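# Lift the necktie from the basket onto the table

## Task

Get the necktie out of the basket so that the whole tie rests on the table; dropping it into place is allowed. Every other item must finish inside the basket, which must sit upright and flat on the table and must not be tipped far over. At the end both grippers must have released everything and moved away, and nothing may count as done if the robot alone is holding it in place.

## Robot and tools

Robot: two arms, left_arm and right_arm, each ending in a two-finger gripper. Each arm has six joints, listed from base to gripper: waist (-2.618 to 3.054 rad), shoulder (0.000 to 3.142), elbow (0.000 to 3.142), wrist pitch (-1.571 to 1.571), wrist yaw (-1.571 to 1.571), wrist roll (-2.094 to 2.094). The fingers extend along the gripper's own +z axis and close along its y axis. The reported end_effector_position sits between the finger pads, just under 1 cm back from the tips.

Frame: every position and orientation uses one scene frame. Its origin is at table-top height, midway between the arms, roughly 5 to 10 cm in from the table's near edge. +x reaches out across the table, +z is up, and left_arm lives on the +y side. The arm names do not tell you which side of a camera image they appear on. Printed hand positions may be slightly wrong, especially when an arm is stretched far.

Row format (shared by both motion tools): one flat list of 16 numbers covering both arms: left_arm x, y, z, qw, qx, qy, qz, opening, then right_arm x, y, z, qw, qx, qy, qz, opening. x, y, z are an absolute gripper target in metres in the scene frame; the quaternion is an absolute orientation, w first. Opening ranges -1 (closed) to +1 (fully open, 0.087 m). Optionally add 12 more numbers, each 0 to 1: stiffness multipliers for left_arm's six joints then right_arm's six, in Joint positions order; they persist until changed.

execute_actions(actions): a list of up to 15 actions, run in sequence. Each action is a list of up to 15 rows, one row per 1/30 s control step; if fewer rows are given, the final row repeats to fill 15 steps. An empty list only reports state and images. A target more than 0.6 m from a gripper's current position along any of that gripper's own axes makes that action rejected for both arms; if the first action fails this against the latest reported state, or any action is malformed, nothing runs.

move(target, speed, blocking): target is one 16-number row (absolute poses). Each gripper travels in a straight line, both finishing together, in 0.5 to 10 s; longer paths are cut off at 10 s. speed is the top path speed in m/s, 0.002 to 0.5 (default 0.25); rotation is capped at twice that in rad/s. Openings are applied when the move begins. Paths ignore obstacles and the other arm, grippers can lag, wander, or overshoot the speed near full extension. Faster contact and targets placed deeper past a surface mean harder impacts. With blocking=false you get a reply after 0.5 s while motion continues; until a result shows it finished, use wait or stop before sending more rows or moves. The result adds a move: line giving the ending (done, off_target, moving, held, fault) and any limits (paced = pose was clipped; held = a check blocked steps, after which the arm may surge), plus each gripper's distance from its target. If only one arm is named, the other finished at rest.

wait(seconds): 0 to 10; the robot keeps its last commands, a running move continues, and the wait returns early when that move ends. stop(): brakes a running move; it needs stopping room, and fingers continue. zoom_image(camera, region): camera is cam_high, cam_low, cam_left_wrist or cam_right_wrist (all 504x504); region is [x0, y0, x1, y1] in pixels from the top-left, at most 504 by 504. finished_scene(scene): give the number of the scene you are ending; it cannot be reversed and reports success.

Controller behaviour: each step clips the commanded pose to within 70 mm and 16 degrees of the measured pose, then uses damped inverse kinematics, favouring position over orientation. A distant target may take several actions; after an action the arm only reaches its last clipped pose, so keep commanding. Friction can leave the gripper up to about 31 mm off, and tiny commands may not move it. Elbows cannot fully straighten. Hand target lines show where the controller is currently driving each gripper. A pose unreachable line means the clearance check altered or blocked that arm's command. To hold an arm still or keep an orientation, resend exactly the same pose and quaternion (copied from the last result before it stopped) every row, rather than the drifting reported quaternion.

Gripping: grip_measured reports finger opening on the command scale; the last Joint positions value gives it in metres. Each gripper's reading may be off by about 1 mm. To hold something, command roughly 0.02 below grip_measured for a firm grip, less below for a gentle one. Pads push about 20 N at most; closing fast can squeeze harder or make the fingers spring open.

Heat: carrying loads warms motors even while you deliberate. MOTOR HOT appears at 75 °C; 90 °C pauses that arm for 10 s; 100 °C makes the arm go limp and drop. These appear as OVER-TEMPERATURE FAULT lines. Any FAULT line means that arm stopped.

Avoid: knocking rigid objects off the table (fails the task), tipping the basket much, dropping or slamming items, shoving hard, arms colliding or pressing on each other, and striking the bar and plate behind the bases (up to about 3 cm above the table, no warning). Loose objects may occasionally get nudged by outside pushes. The robot keeps its last command while you think, and less robot time and smoother, lower-effort motion are preferred. Finish with grippers open and withdrawn.

Each tool is called after ">>>" as name(argument=value, ...), one argument or row to a line, values as JSON.

## Session

>>> execute_actions(
  actions=[],
)

Scene clock: 0.00 s.
left_arm: end_effector_position=(+0.3925, +0.2794, +0.3789) grip_measured=+0.994 end_effector_quat_wxyz=(+0.710, +0.003, +0.703, -0.025) | right_arm: end_effector_position=(+0.3965, -0.3131, +0.3642) grip_measured=+1.000 end_effector_quat_wxyz=(+0.694, +0.011, +0.720, +0.005)
Joint positions: left_arm=[ 0.01   1.051  1.058  0.017  0.012 -0.008  0.087] | right_arm=[-0.008  1.064  1.046 -0.011 -0.002  0.008  0.087]
Joint velocities: left_arm=[-0.002 -0.012  0.002  0.037 -0.037  0.051 -0.001] | right_arm=[-0.007 -0.007 -0.002  0.037 -0.051 -0.022  0.   ]
Hand target (left_arm): +0.392, +0.279, +0.379; +0.710, +0.003, +0.703, -0.025
Hand target (right_arm): +0.396, -0.313, +0.364; +0.694, +0.011, +0.720, +0.005
Joint stiffness scale: left_arm=[1. 1. 1. 1. 1. 1.] | right_arm=[1. 1. 1. 1. 1. 1.]

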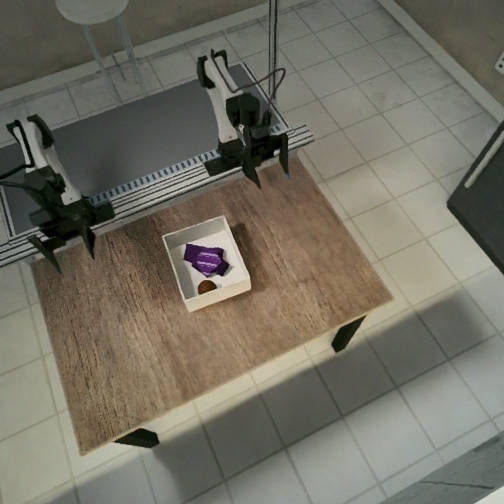

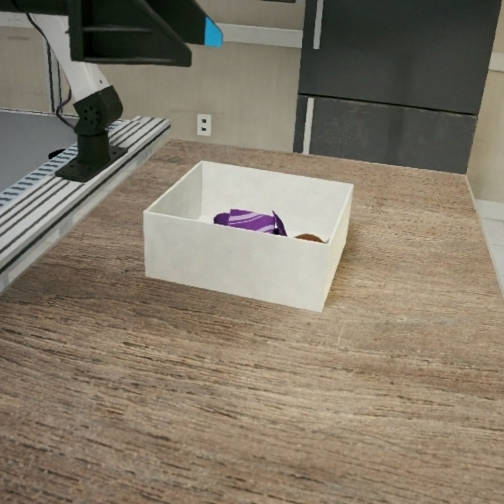

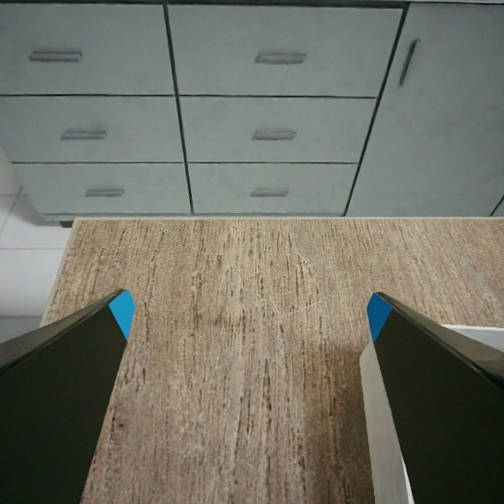

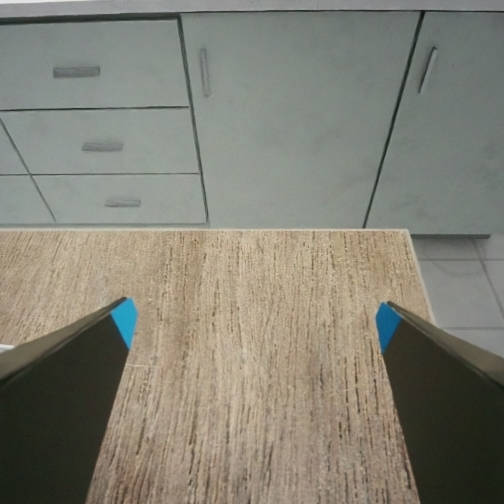

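>>> zoom_image(
  camera="cam_high",
  region=[140, 190, 280, 330],
)

>>> move(
  target=[0.3925,0.2794,0.3789,0.710,0.003,0.703,-0.025,1,0.33,-0.03,0.30,0,0,1,0,1],
)

Region (140, 190, 280, 330) of cam_high's 504x504 image, scaled by 3.600, with more detail than that image has.

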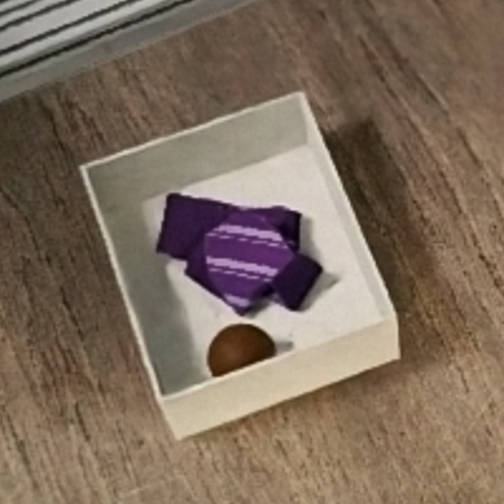

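Scene clock: 11.13 s.
left_arm: end_effector_position=(+0.3925, +0.2794, +0.3789) grip_measured=+0.994 end_effector_quat_wxyz=(+0.710, +0.003, +0.703, -0.025) | right_arm: end_effector_position=(+0.3266, -0.0294, +0.3031) grip_measured=+1.000 end_effector_quat_wxyz=(+0.209, +0.004, +0.967, +0.148)
Joint positions: left_arm=[ 0.01   1.051  1.058  0.017  0.012 -0.008  0.087] | right_arm=[ 0.684  2.055  2.566 -1.569  0.049  0.673  0.087]
Joint velocities: left_arm=[ 0.007 -0.002  0.012 -0.066 -0.022  0.022  0.001] | right_arm=[-0.012 -0.017 -0.007 -0.007 -0.022  0.022  0.   ]
Hand target (left_arm): +0.392, +0.279, +0.379; +0.710, +0.003, +0.703, -0.025
Hand target (right_arm): +0.328, -0.030, +0.301; +0.200, +0.011, +0.968, +0.151
Off the commanded pose (left_arm): 0.000 m, 0 deg.
Off the commanded pose (right_arm): 0.005 m, 30 deg; orientation clipped at the last step of the last action.
Joint stiffness scale: left_arm=[1. 1. 1. 1. 1. 1.] | right_arm=[1. 1. 1. 1. 1. 1.]
joint sent to its limit (right arm) — the command would take joint 4 (wrist pitch) past its lower limit, so that joint was sent only as far as its limit.
move: off_target (right_arm); limits=paced

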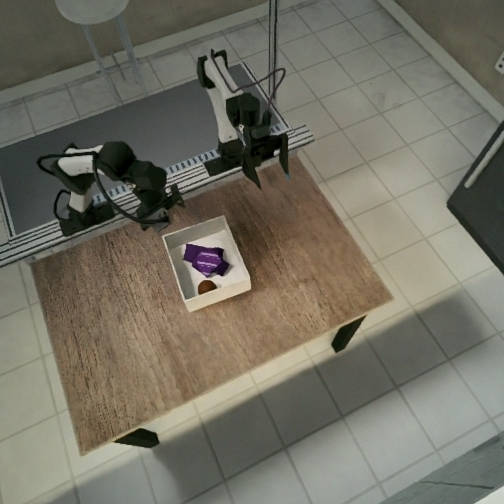

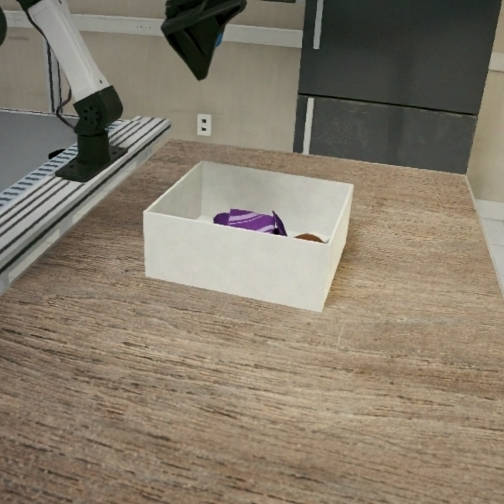

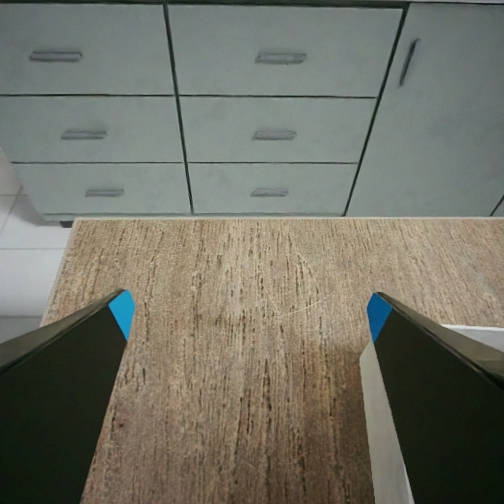

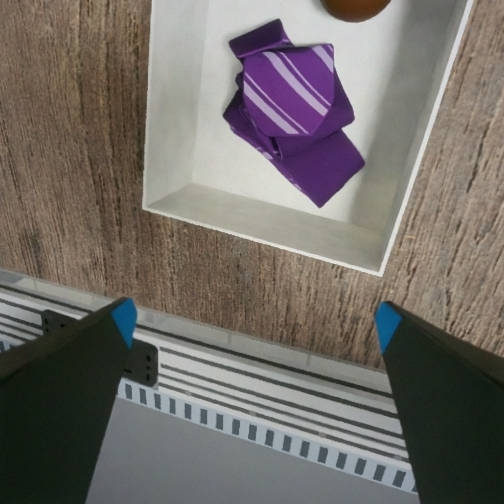

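>>> move(
  target=[0.3925,0.2794,0.3789,0.710,0.003,0.703,-0.025,1,0.42,-0.03,0.22,0,0,1,0,1],
)

Scene clock: 24.50 s.
left_arm: end_effector_position=(+0.3925, +0.2794, +0.3789) grip_measured=+0.994 end_effector_quat_wxyz=(+0.710, +0.003, +0.703, -0.025) | right_arm: end_effector_position=(+0.4129, -0.0323, +0.2160) grip_measured=+1.000 end_effector_quat_wxyz=(+0.171, +0.025, +0.978, +0.116)
Joint positions: left_arm=[ 0.01   1.051  1.058  0.017  0.012 -0.008  0.087] | right_arm=[ 0.556  2.424  2.841 -1.573  0.008  0.598  0.087]
Joint velocities: left_arm=[-0.007 -0.017 -0.002 -0.051  0.022 -0.007 -0.001] | right_arm=[ 0.007  0.007  0.002  0.022  0.022 -0.007  0.   ]
Hand target (left_arm): +0.392, +0.279, +0.379; +0.710, +0.003, +0.703, -0.025
Hand target (right_arm): +0.418, -0.032, +0.218; +0.179, +0.023, +0.976, +0.124
Off the commanded pose (left_arm): 0.000 m, 0 deg.
Off the commanded pose (right_arm): 0.009 m, 24 deg; orientation clipped at the last step of the last action.
Joint stiffness scale: left_arm=[1. 1. 1. 1. 1. 1.] | right_arm=[1. 1. 1. 1. 1. 1.]
elbow stopped short (right arm): the move would have taken joint 3 (elbow) straighter than the controller allows; a more bent joint 3 avoids this.
move: off_target (right_arm); limits=paced

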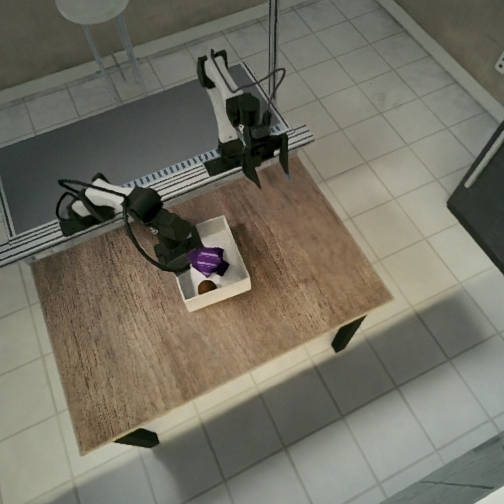

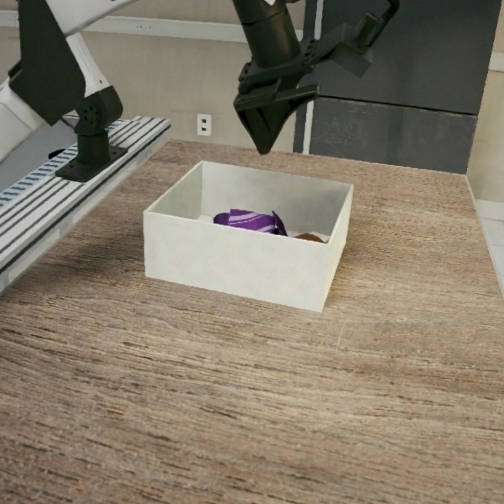

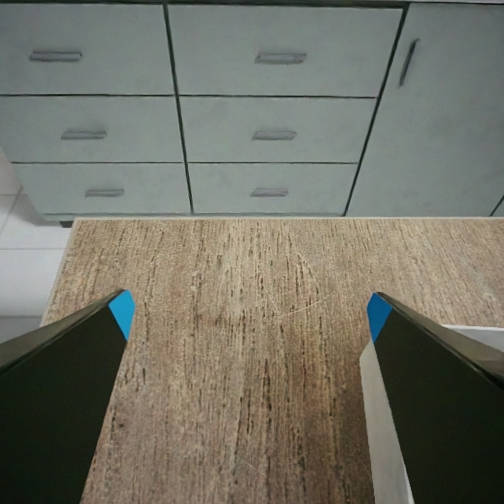

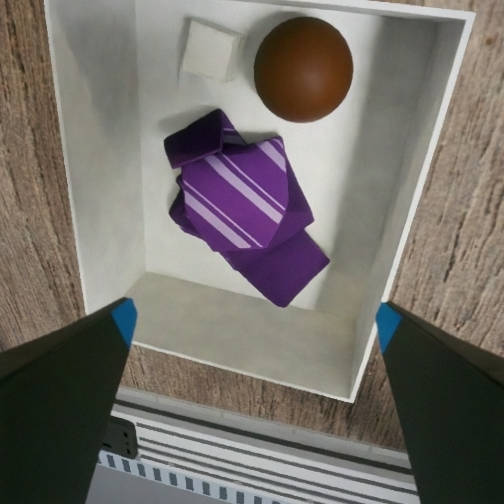

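>>> move(
  target=[0.3925,0.2794,0.3789,0.710,0.003,0.703,-0.025,1,0.44,-0.01,0.14,0.12,0.025,0.985,0.116,1],
  speed=0.15,
)

Scene clock: 45.40 s.
left_arm: end_effector_position=(+0.3925, +0.2794, +0.3789) grip_measured=+0.994 end_effector_quat_wxyz=(+0.710, +0.003, +0.703, -0.025) | right_arm: end_effector_position=(+0.4294, -0.0112, +0.1332) grip_measured=+1.000 end_effector_quat_wxyz=(+0.113, +0.020, +0.988, +0.105)
Joint positions: left_arm=[ 0.01   1.051  1.058  0.017  0.012 -0.008  0.087] | right_arm=[ 0.556  2.607  2.841 -1.502 -0.037  0.597  0.087]
Joint velocities: left_arm=[ 0.012 -0.017  0.012 -0.007  0.051 -0.022 -0.001] | right_arm=[-0.002 -0.007 -0.012  0.007  0.037 -0.007  0.   ]
Hand target (left_arm): +0.392, +0.279, +0.379; +0.710, +0.003, +0.703, -0.025
Hand target (right_arm): +0.438, -0.011, +0.140; +0.126, +0.026, +0.984, +0.120
Off the commanded pose (left_arm): 0.000 m, 0 deg.
Off the commanded pose (right_arm): 0.013 m, 2 deg.
Joint stiffness scale: left_arm=[1. 1. 1. 1. 1. 1.] | right_arm=[1. 1. 1. 1. 1. 1.]
elbow stopped short (right arm): the move would have taken joint 3 (elbow) straighter than the controller allows; a more bent joint 3 avoids this.
move: off_target (right_arm)

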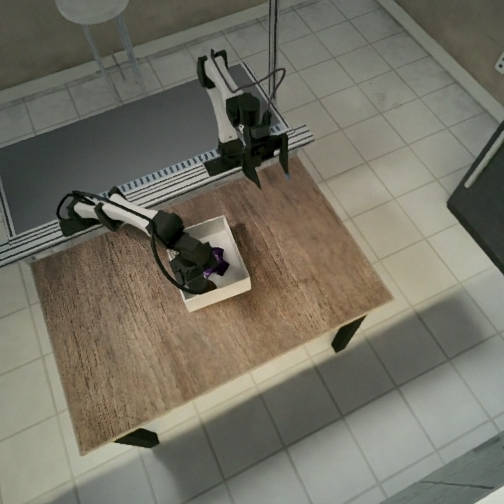

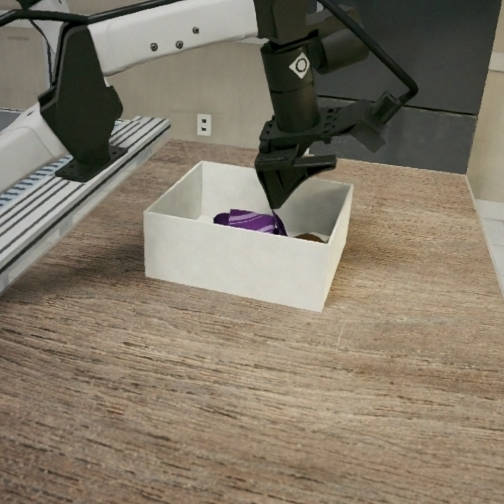

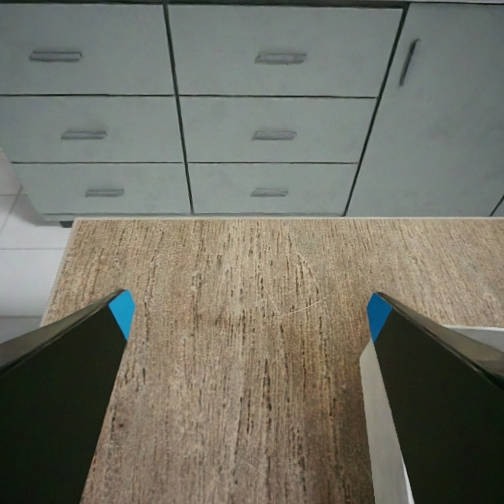

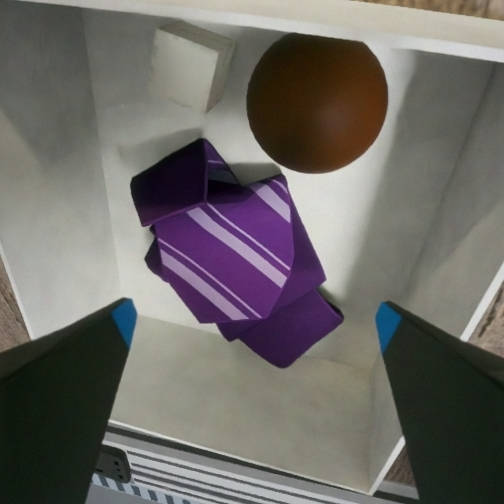

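>>> move(
  target=[0.3925,0.2794,0.3789,0.710,0.003,0.703,-0.025,1,0.46,0.015,0.08,0.15,0.03,0.977,0.14,1],
  speed=0.1,
)

Scene clock: 62.13 s.
left_arm: end_effector_position=(+0.3925, +0.2794, +0.3789) grip_measured=+0.994 end_effector_quat_wxyz=(+0.710, +0.003, +0.703, -0.025) | right_arm: end_effector_position=(+0.4610, +0.0106, +0.0793) grip_measured=+1.000 end_effector_quat_wxyz=(+0.151, +0.029, +0.979, +0.133)
Joint positions: left_arm=[ 0.01   1.051  1.058  0.017  0.012 -0.008  0.087] | right_arm=[ 0.556  2.535  2.454 -1.091 -0.039  0.617  0.087]
Joint velocities: left_arm=[-0.002 -0.002 -0.002 -0.051  0.022 -0.007  0.   ] | right_arm=[-0.017 -0.002 -0.012 -0.066  0.037  0.007  0.   ]
Hand target (left_arm): +0.392, +0.279, +0.379; +0.710, +0.003, +0.703, -0.025
Hand target (right_arm): +0.459, +0.014, +0.079; +0.149, +0.030, +0.978, +0.140
Off the commanded pose (left_arm): 0.000 m, 0 deg.
Off the commanded pose (right_arm): 0.005 m, 1 deg.
Joint stiffness scale: left_arm=[1. 1. 1. 1. 1. 1.] | right_arm=[1. 1. 1. 1. 1. 1.]
move: done

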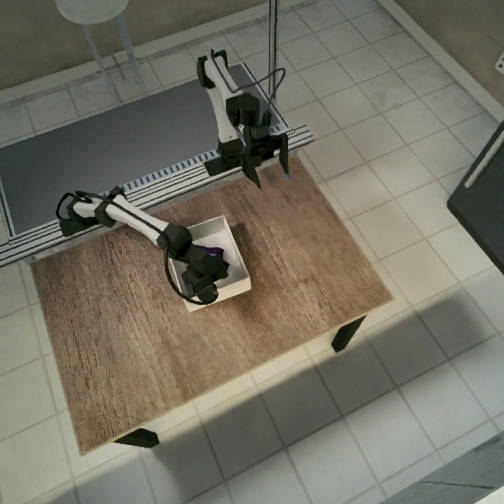

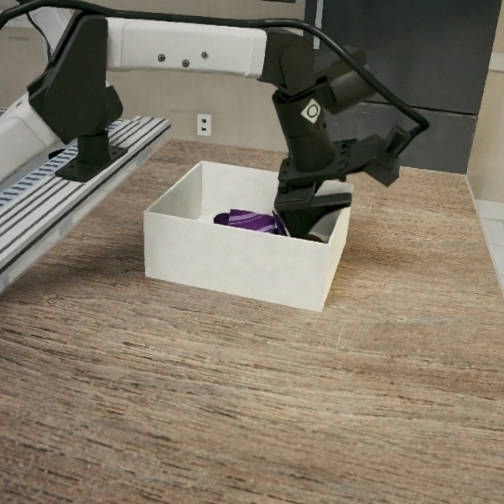

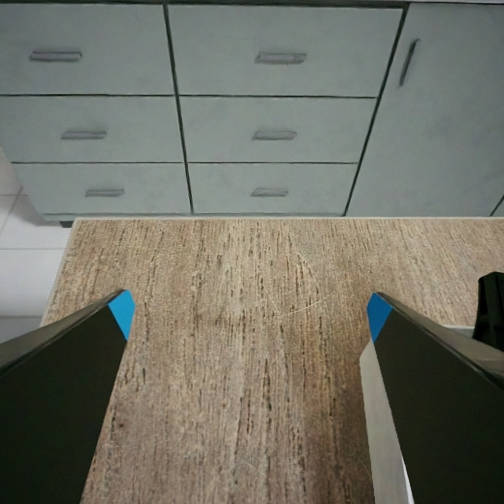

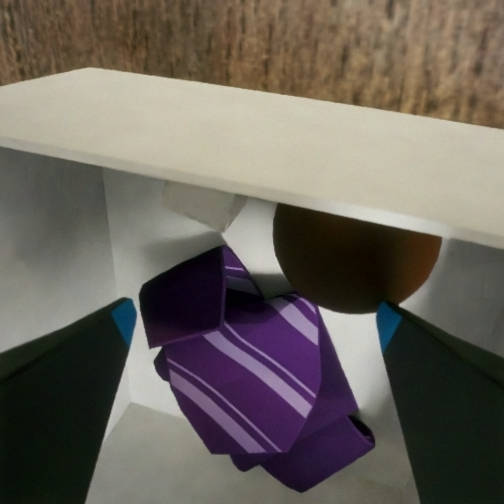

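>>> move(
  target=[0.3925,0.2794,0.3789,0.710,0.003,0.703,-0.025,1,0.425,0.012,0.06,0.13,0.03,0.98,0.13,1],
  speed=0.1,
)

Scene clock: 70.63 s.
left_arm: end_effector_position=(+0.3925, +0.2794, +0.3789) grip_measured=+0.994 end_effector_quat_wxyz=(+0.710, +0.003, +0.703, -0.025) | right_arm: end_effector_position=(+0.4296, +0.0061, +0.0600) grip_measured=+1.000 end_effector_quat_wxyz=(+0.130, +0.033, +0.983, +0.124)
Joint positions: left_arm=[ 0.01   1.051  1.058  0.017  0.012 -0.008  0.087] | right_arm=[ 0.577  2.404  2.147 -0.959 -0.039  0.646  0.087]
Joint velocities: left_arm=[ 0.007 -0.022 -0.017 -0.066 -0.022 -0.066  0.001] | right_arm=[-0.007  0.012  0.002  0.037  0.051  0.007  0.   ]
Hand target (left_arm): +0.392, +0.279, +0.379; +0.710, +0.003, +0.703, -0.025
Hand target (right_arm): +0.425, +0.012, +0.061; +0.130, +0.030, +0.982, +0.130
Off the commanded pose (left_arm): 0.000 m, 0 deg.
Off the commanded pose (right_arm): 0.007 m, 1 deg.
Joint stiffness scale: left_arm=[1. 1. 1. 1. 1. 1.] | right_arm=[1. 1. 1. 1. 1. 1.]
move: done

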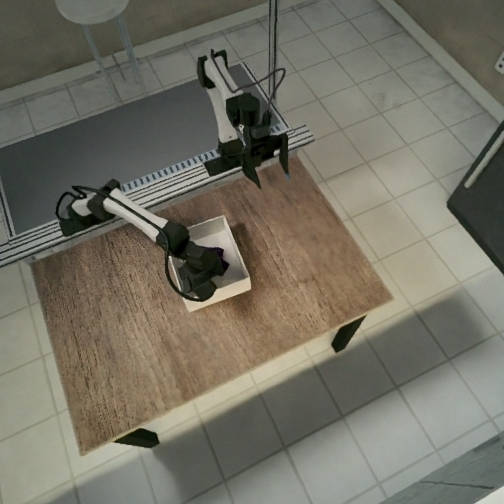

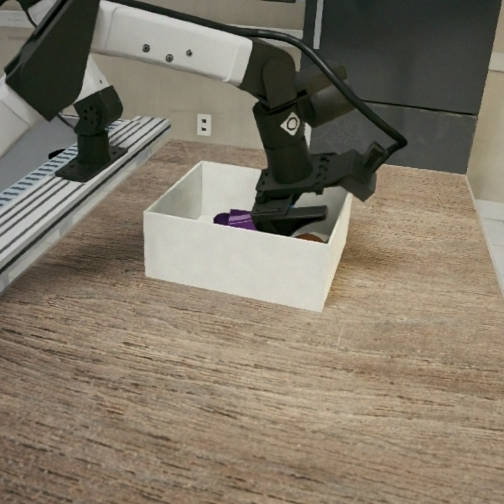

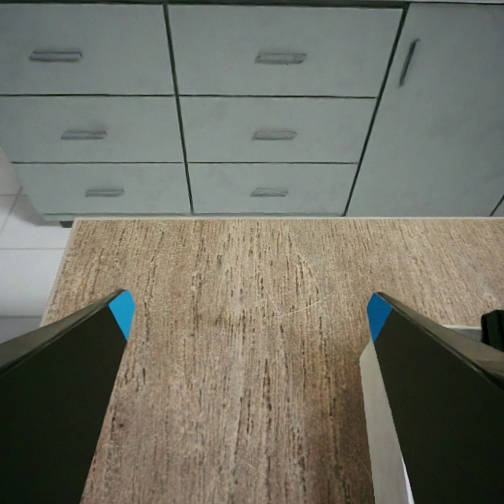

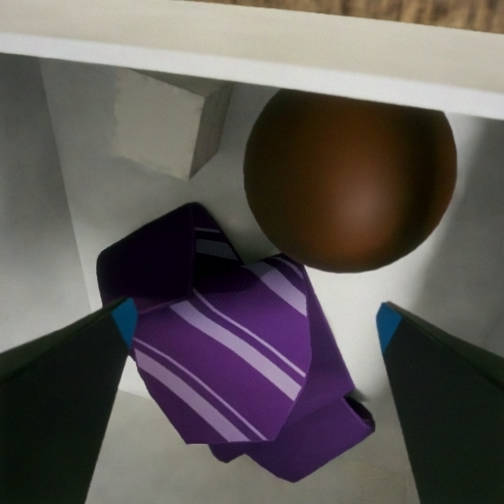

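>>> move(
  target=[0.3925,0.2794,0.3789,0.710,0.003,0.703,-0.025,1,0.40,0.03,0.035,0.11,0.03,0.985,0.11,1],
  speed=0.08,
)

Scene clock: 74.83 s.
left_arm: end_effector_position=(+0.3925, +0.2794, +0.3789) grip_measured=+0.994 end_effector_quat_wxyz=(+0.710, +0.003, +0.703, -0.025) | right_arm: end_effector_position=(+0.4038, +0.0281, +0.0479) grip_measured=+1.000 end_effector_quat_wxyz=(+0.114, +0.029, +0.986, +0.119)
Joint positions: left_arm=[ 0.01   1.051  1.058  0.017  0.012 -0.008  0.087] | right_arm=[ 0.64   2.404  2.102 -0.945 -0.029  0.699  0.087]
Joint velocities: left_arm=[-0.007 -0.002  0.002  0.051 -0.022 -0.007  0.002] | right_arm=[ 0.002 -0.027 -0.012 -0.037 -0.037 -0.022  0.   ]
Hand target (left_arm): +0.392, +0.279, +0.379; +0.710, +0.003, +0.703, -0.025
Hand target (right_arm): +0.400, +0.029, +0.035; +0.111, +0.030, +0.987, +0.109
Off the commanded pose (left_arm): 0.000 m, 0 deg.
Off the commanded pose (right_arm): 0.014 m, 1 deg.
Joint stiffness scale: left_arm=[1. 1. 1. 1. 1. 1.] | right_arm=[1. 1. 1. 1. 1. 1.]
move: off_target (right_arm)

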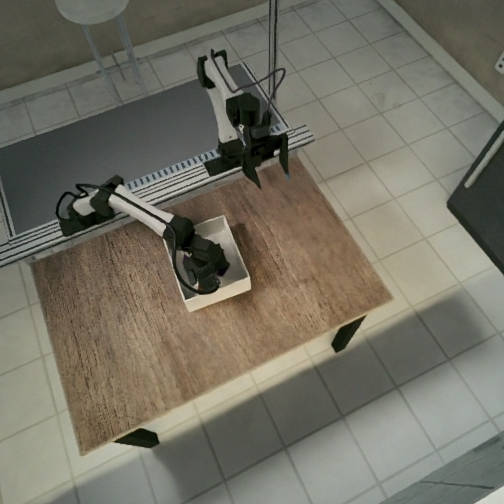

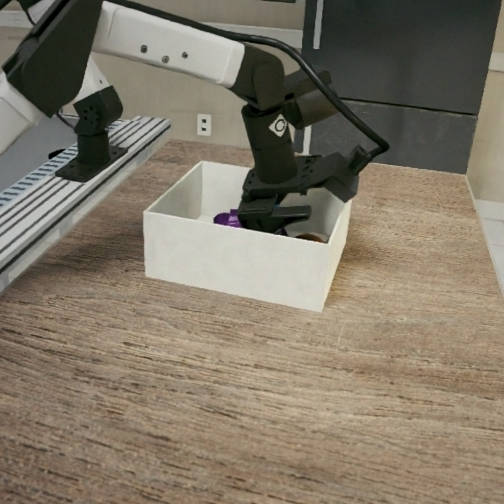

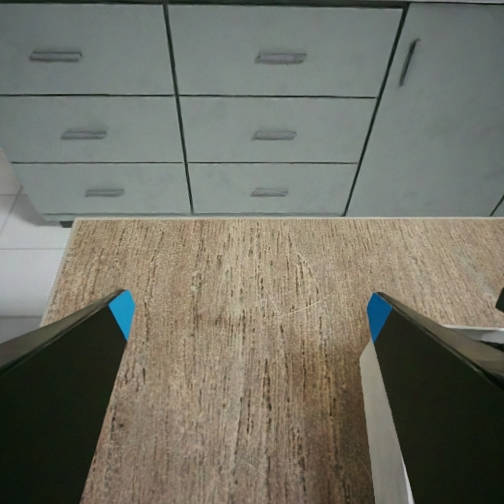

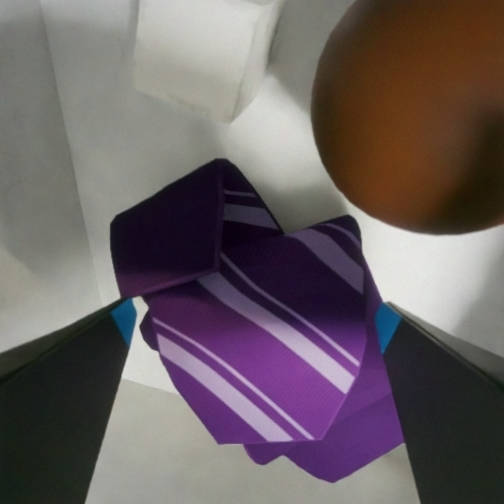

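>>> move(
  target=[0.3925,0.2794,0.3789,0.710,0.003,0.703,-0.025,1,0.40,0.03,0.008,0.08,0.02,0.994,0.05,1],
  speed=0.05,
)

Scene clock: 81.10 s.
left_arm: end_effector_position=(+0.3925, +0.2794, +0.3789) grip_measured=+0.994 end_effector_quat_wxyz=(+0.710, +0.003, +0.703, -0.025) | right_arm: end_effector_position=(+0.4060, +0.0273, +0.0143) grip_measured=+1.000 end_effector_quat_wxyz=(+0.087, +0.027, +0.994, +0.064)
Joint positions: left_arm=[ 0.01   1.051  1.058  0.017  0.012 -0.008  0.087] | right_arm=[ 0.654  2.583  2.319 -1.094  0.026  0.701  0.087]
Joint velocities: left_arm=[ 0.007 -0.017 -0.017  0.022  0.095 -0.037 -0.   ] | right_arm=[-0.002 -0.002  0.007 -0.022  0.022  0.037  0.   ]
Hand target (left_arm): +0.392, +0.279, +0.379; +0.710, +0.003, +0.703, -0.025
Hand target (right_arm): +0.400, +0.029, +0.008; +0.082, +0.020, +0.995, +0.050
Off the commanded pose (left_arm): 0.000 m, 0 deg.
Off the commanded pose (right_arm): 0.009 m, 2 deg.
Joint stiffness scale: left_arm=[1. 1. 1. 1. 1. 1.] | right_arm=[1. 1. 1. 1. 1. 1.]
move: done

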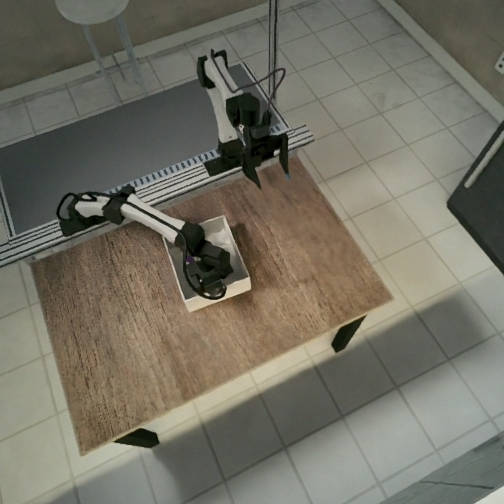

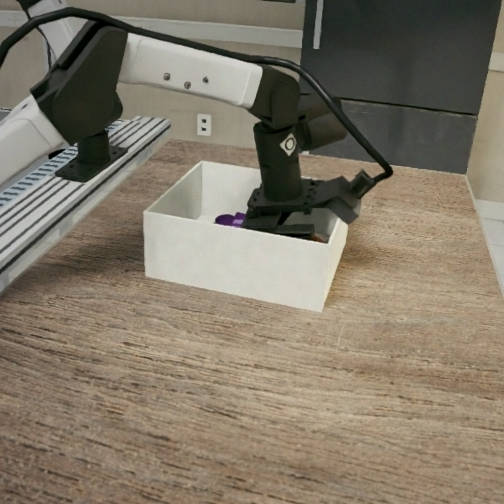

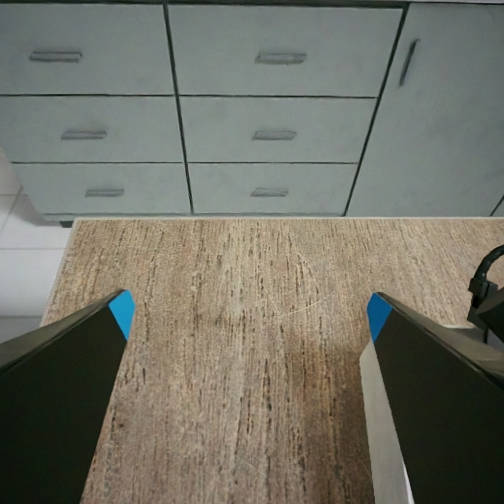

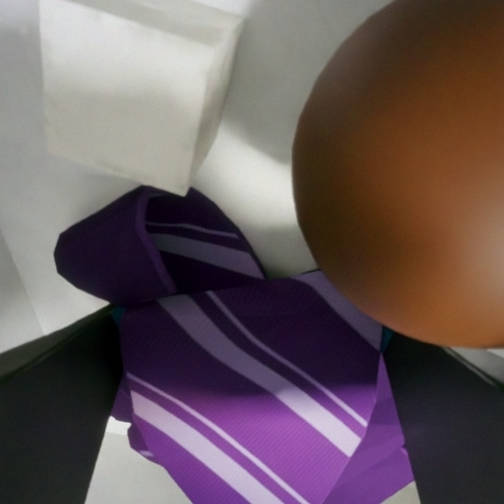

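Close gradually.

>>> execute_actions(
  actions=[
    [[0.3925,0.2794,0.3789,0.710,0.003,0.703,-0.025,1,0.40,0.03,0.008,0.08,0.02,0.994,0.05,0.6]],
    [[0.3925,0.2794,0.3789,0.710,0.003,0.703,-0.025,1,0.40,0.03,0.008,0.08,0.02,0.994,0.05,0.2]],
    [[0.3925,0.2794,0.3789,0.710,0.003,0.703,-0.025,1,0.40,0.03,0.008,0.08,0.02,0.994,0.05,-0.2]],
    [[0.3925,0.2794,0.3789,0.710,0.003,0.703,-0.025,1,0.40,0.03,0.008,0.08,0.02,0.994,0.05,-0.6]],
    [[0.3925,0.2794,0.3789,0.710,0.003,0.703,-0.025,1,0.40,0.03,0.008,0.08,0.02,0.994,0.05,-1]],
  ],
)

>>> move(
  target=[0.3925,0.2794,0.3789,0.710,0.003,0.703,-0.025,1,0.38,0.02,0.2,0.15,0.02,0.98,0.1,-1],
  speed=0.12,
)

Scene clock: 92.40 s.
left_arm: end_effector_position=(+0.3925, +0.2794, +0.3789) grip_measured=+0.994 end_effector_quat_wxyz=(+0.710, +0.003, +0.703, -0.025) | right_arm: end_effector_position=(+0.4063, +0.0266, +0.0152) grip_measured=-0.714 end_effector_quat_wxyz=(+0.087, +0.027, +0.994, +0.061)
Joint positions: left_arm=[ 0.01   1.051  1.058  0.017  0.012 -0.008  0.087] | right_arm=[ 0.654  2.587  2.33  -1.105  0.03   0.701  0.013]
Joint velocities: left_arm=[ 0.007  0.012  0.012 -0.051 -0.051 -0.081  0.   ] | right_arm=[-0.007  0.007  0.002 -0.022 -0.066  0.022  0.001]
Hand target (left_arm): +0.392, +0.279, +0.379; +0.710, +0.003, +0.703, -0.025
Hand target (right_arm): +0.400, +0.030, +0.008; +0.081, +0.020, +0.995, +0.050
Off the commanded pose (left_arm): 0.000 m, 0 deg.
Off the commanded pose (right_arm): 0.010 m, 2 deg.
Joint stiffness scale: left_arm=[1. 1. 1. 1. 1. 1.] | right_arm=[1. 1. 1. 1. 1. 1.]

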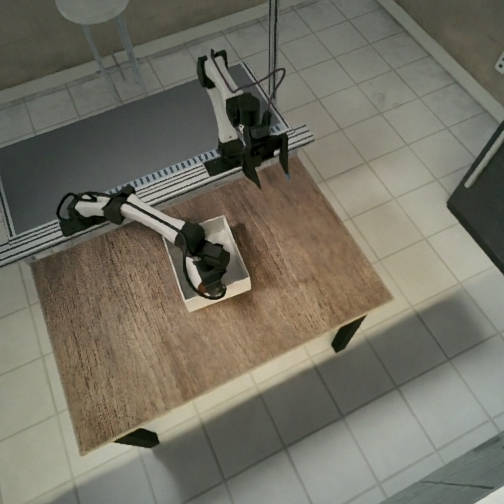

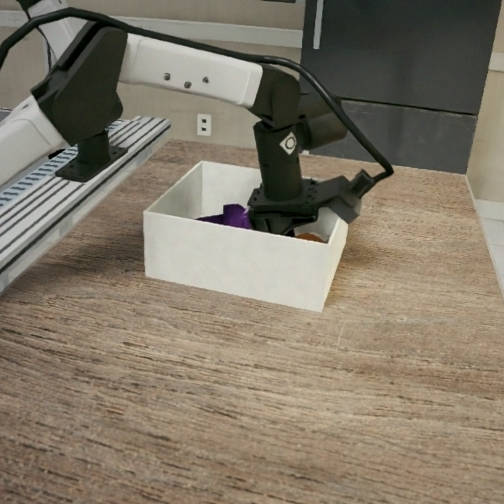

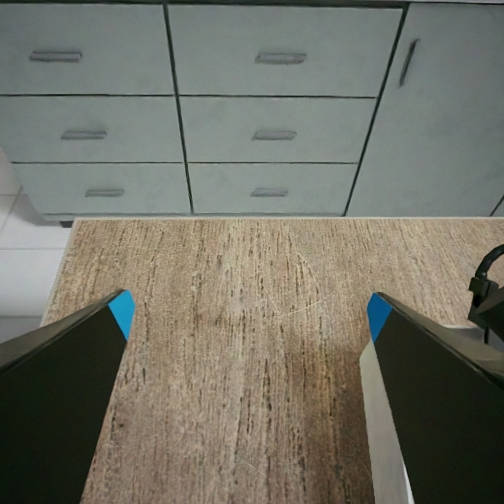

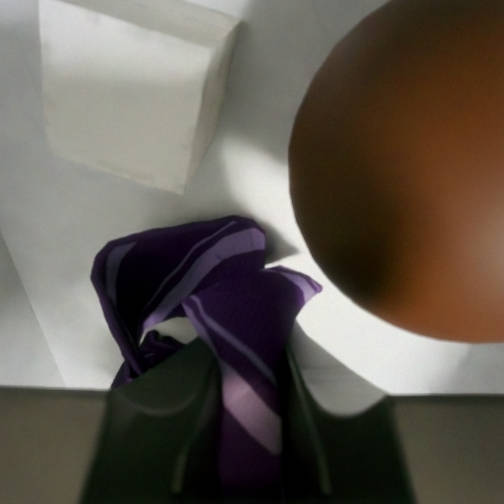

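Scene clock: 94.67 s.
left_arm: end_effector_position=(+0.3925, +0.2794, +0.3789) grip_measured=+0.994 end_effector_quat_wxyz=(+0.710, +0.003, +0.703, -0.025) | right_arm: end_effector_position=(+0.3862, +0.0170, +0.1997) grip_measured=-0.716 end_effector_quat_wxyz=(+0.160, +0.024, +0.980, +0.113)
Joint positions: left_arm=[ 0.01   1.051  1.058  0.017  0.012 -0.008  0.087] | right_arm=[ 0.675  2.464  2.842 -1.561  0.047  0.708  0.012]
Joint velocities: left_arm=[-0.002  0.017  0.002  0.007  0.051  0.007 -0.001] | right_arm=[-0.002  0.002 -0.017  0.051 -0.007 -0.022 -0.   ]
Hand target (left_arm): +0.392, +0.279, +0.379; +0.710, +0.003, +0.703, -0.025
Hand target (right_arm): +0.382, +0.022, +0.199; +0.161, +0.021, +0.981, +0.110
Off the commanded pose (left_arm): 0.000 m, 0 deg.
Off the commanded pose (right_arm): 0.007 m, 2 deg.
Joint stiffness scale: left_arm=[1. 1. 1. 1. 1. 1.] | right_arm=[1. 1. 1. 1. 1. 1.]
elbow stopped short (right arm): the move would have taken joint 3 (elbow) straighter than the controller allows; a more bent joint 3 avoids this.
move: done

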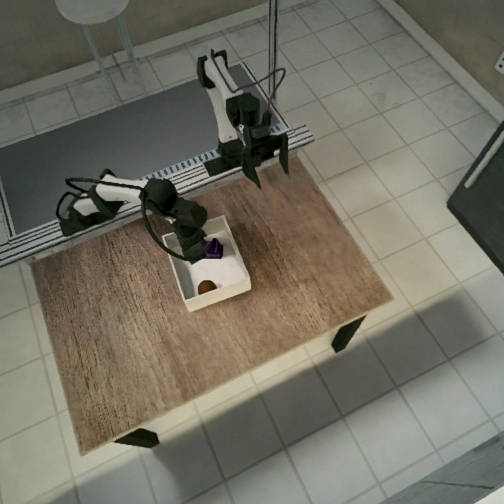

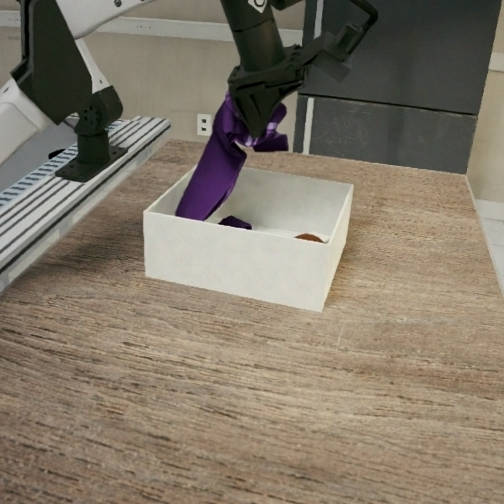

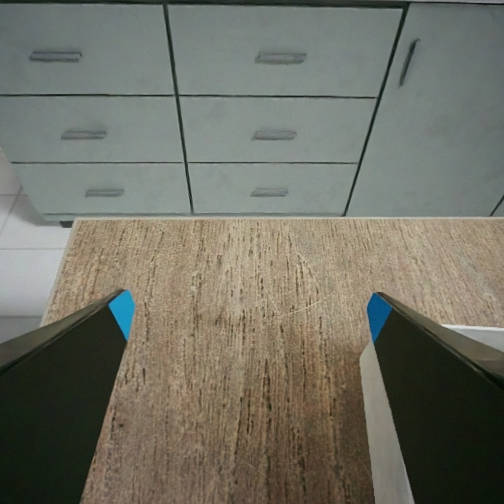

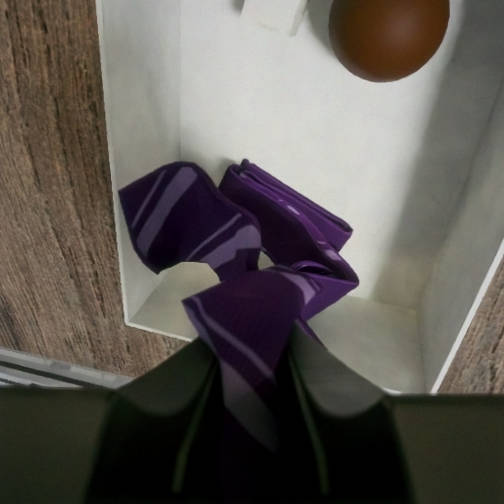

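>>> move(
  target=[0.3925,0.2794,0.3789,0.710,0.003,0.703,-0.025,1,0.40,-0.02,0.45,0.5,0,0.866,0,-1],
  speed=0.15,
)

Scene clock: 107.47 s.
left_arm: end_effector_position=(+0.3925, +0.2794, +0.3789) grip_measured=+0.994 end_effector_quat_wxyz=(+0.710, +0.003, +0.703, -0.025) | right_arm: end_effector_position=(+0.4080, -0.0186, +0.4320) grip_measured=-0.718 end_effector_quat_wxyz=(+0.575, -0.024, +0.817, +0.038)
Joint positions: left_arm=[ 0.01   1.051  1.058  0.017  0.012 -0.008  0.087] | right_arm=[ 0.849  2.126  2.842 -1.166  0.706  0.322  0.012]
Joint velocities: left_arm=[-0.002 -0.002 -0.017 -0.066  0.037 -0.022  0.   ] | right_arm=[-0.007 -0.007 -0.007  0.037  0.037  0.051 -0.   ]
Hand target (left_arm): +0.392, +0.279, +0.379; +0.710, +0.003, +0.703, -0.025
Hand target (right_arm): +0.403, -0.017, +0.448; +0.592, -0.019, +0.804, +0.049
Off the commanded pose (left_arm): 0.000 m, 0 deg.
Off the commanded pose (right_arm): 0.020 m, 11 deg.
Joint stiffness scale: left_arm=[1. 1. 1. 1. 1. 1.] | right_arm=[1. 1. 1. 1. 1. 1.]
elbow stopped short (right arm): the move would have taken joint 3 (elbow) straighter than the controller allows; a more bent joint 3 avoids this.
move: off_target (right_arm)

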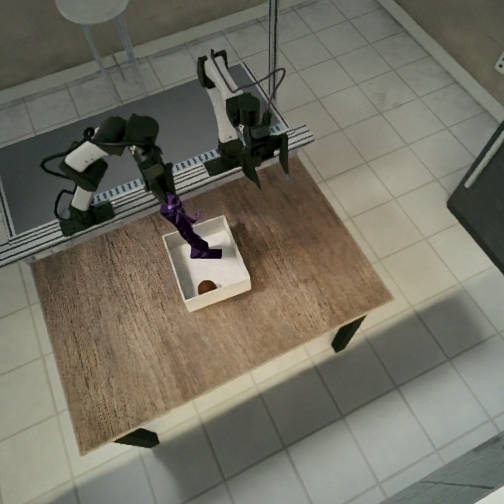

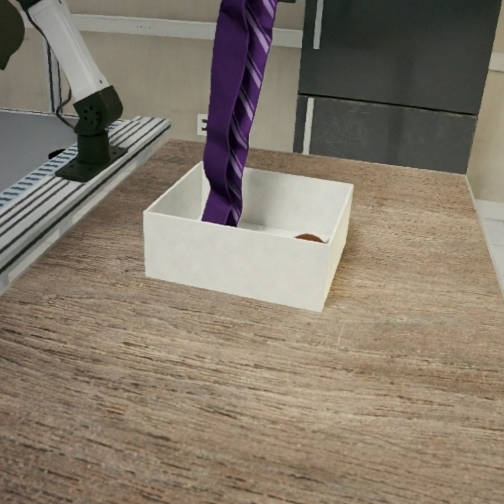

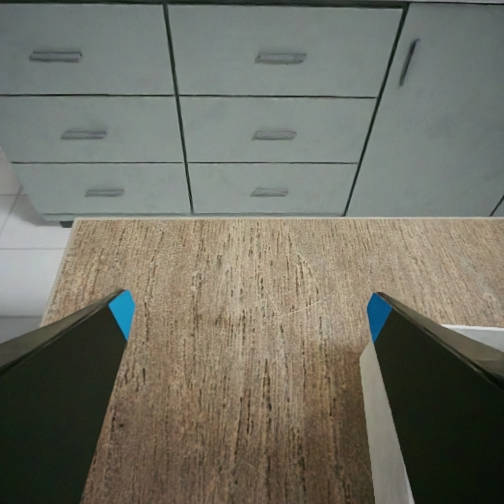

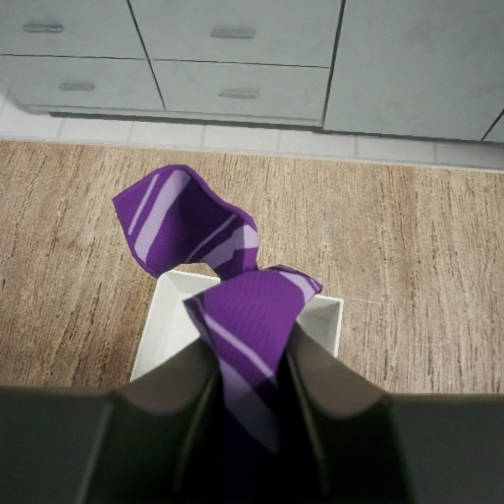

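>>> move(
  target=[0.3925,0.2794,0.3789,0.710,0.003,0.703,-0.025,1,0.42,-0.2,0.58,0.707,0,0.707,0,-1],
  speed=0.15,
)

Scene clock: 113.90 s.
left_arm: end_effector_position=(+0.3925, +0.2794, +0.3789) grip_measured=+0.994 end_effector_quat_wxyz=(+0.710, +0.003, +0.703, -0.025) | right_arm: end_effector_position=(+0.4277, -0.1938, +0.5623) grip_measured=-0.719 end_effector_quat_wxyz=(+0.692, -0.003, +0.722, -0.003)
Joint positions: left_arm=[ 0.01   1.051  1.058  0.017  0.012 -0.008  0.087] | right_arm=[ 0.464  1.89   2.842 -0.992  0.462 -0.007  0.012]
Joint velocities: left_arm=[-0.002 -0.002 -0.007  0.066 -0.125 -0.037 -0.   ] | right_arm=[ 0.002  0.002 -0.022  0.081  0.022  0.022 -0.   ]
Hand target (left_arm): +0.392, +0.279, +0.379; +0.710, +0.003, +0.703, -0.025
Hand target (right_arm): +0.422, -0.200, +0.580; +0.710, +0.002, +0.704, +0.004
Off the commanded pose (left_arm): 0.000 m, 0 deg.
Off the commanded pose (right_arm): 0.020 m, 3 deg.
Joint stiffness scale: left_arm=[1. 1. 1. 1. 1. 1.] | right_arm=[1. 1. 1. 1. 1. 1.]
elbow stopped short (right arm): the move would have taken joint 3 (elbow) straighter than the controller allows; a more bent joint 3 avoids this.
move: off_target (right_arm)

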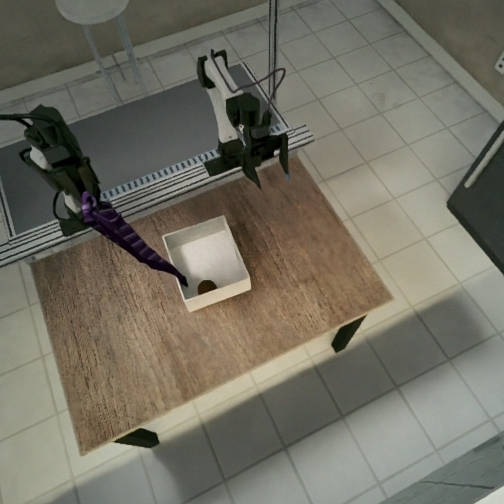

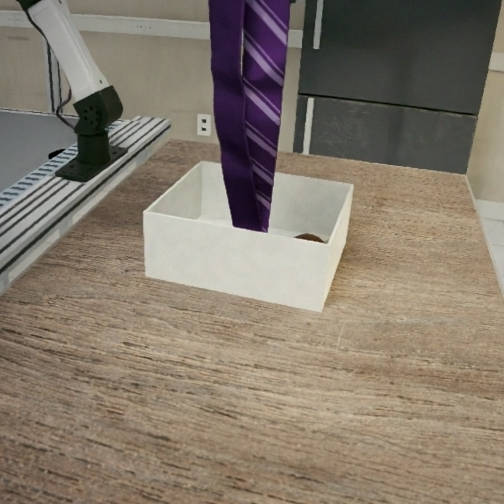

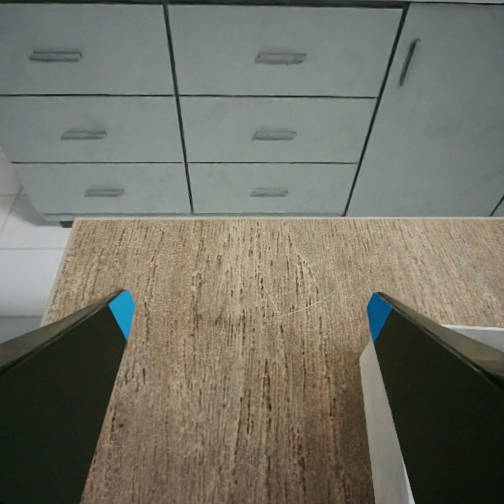

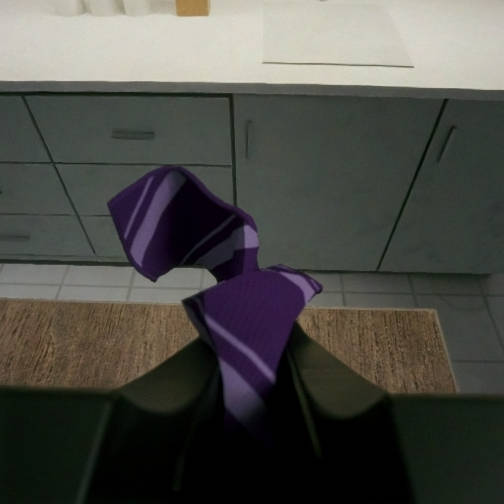

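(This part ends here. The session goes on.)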